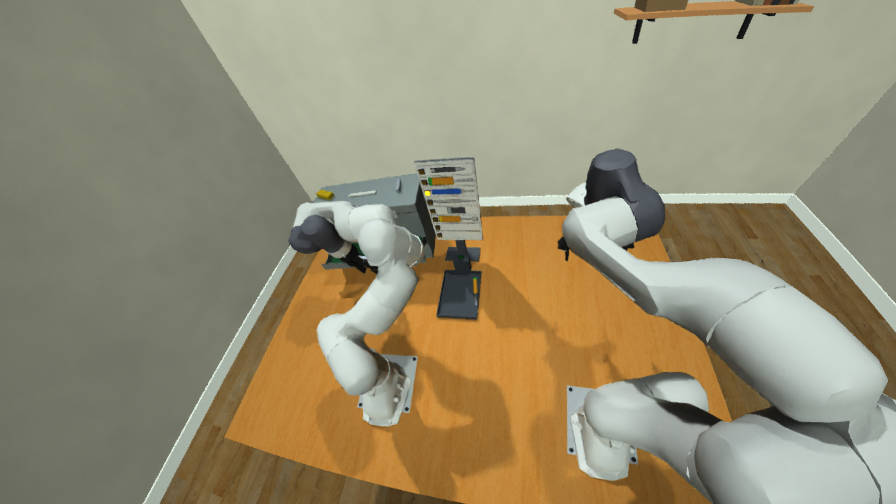

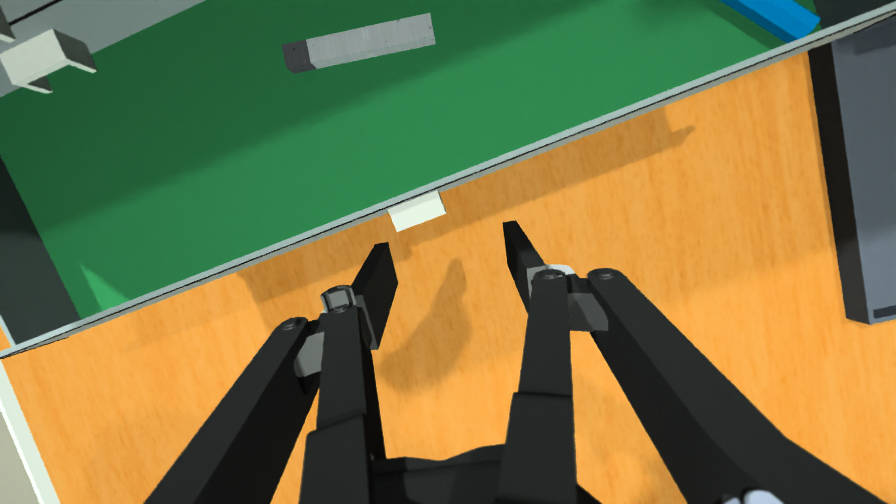

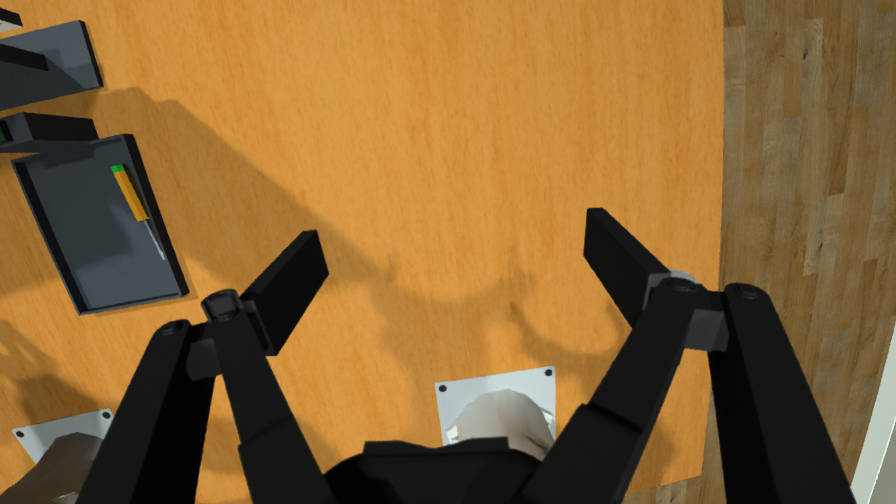

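not run: a fault stop came before this call.

not run: a fault stop came before this call.


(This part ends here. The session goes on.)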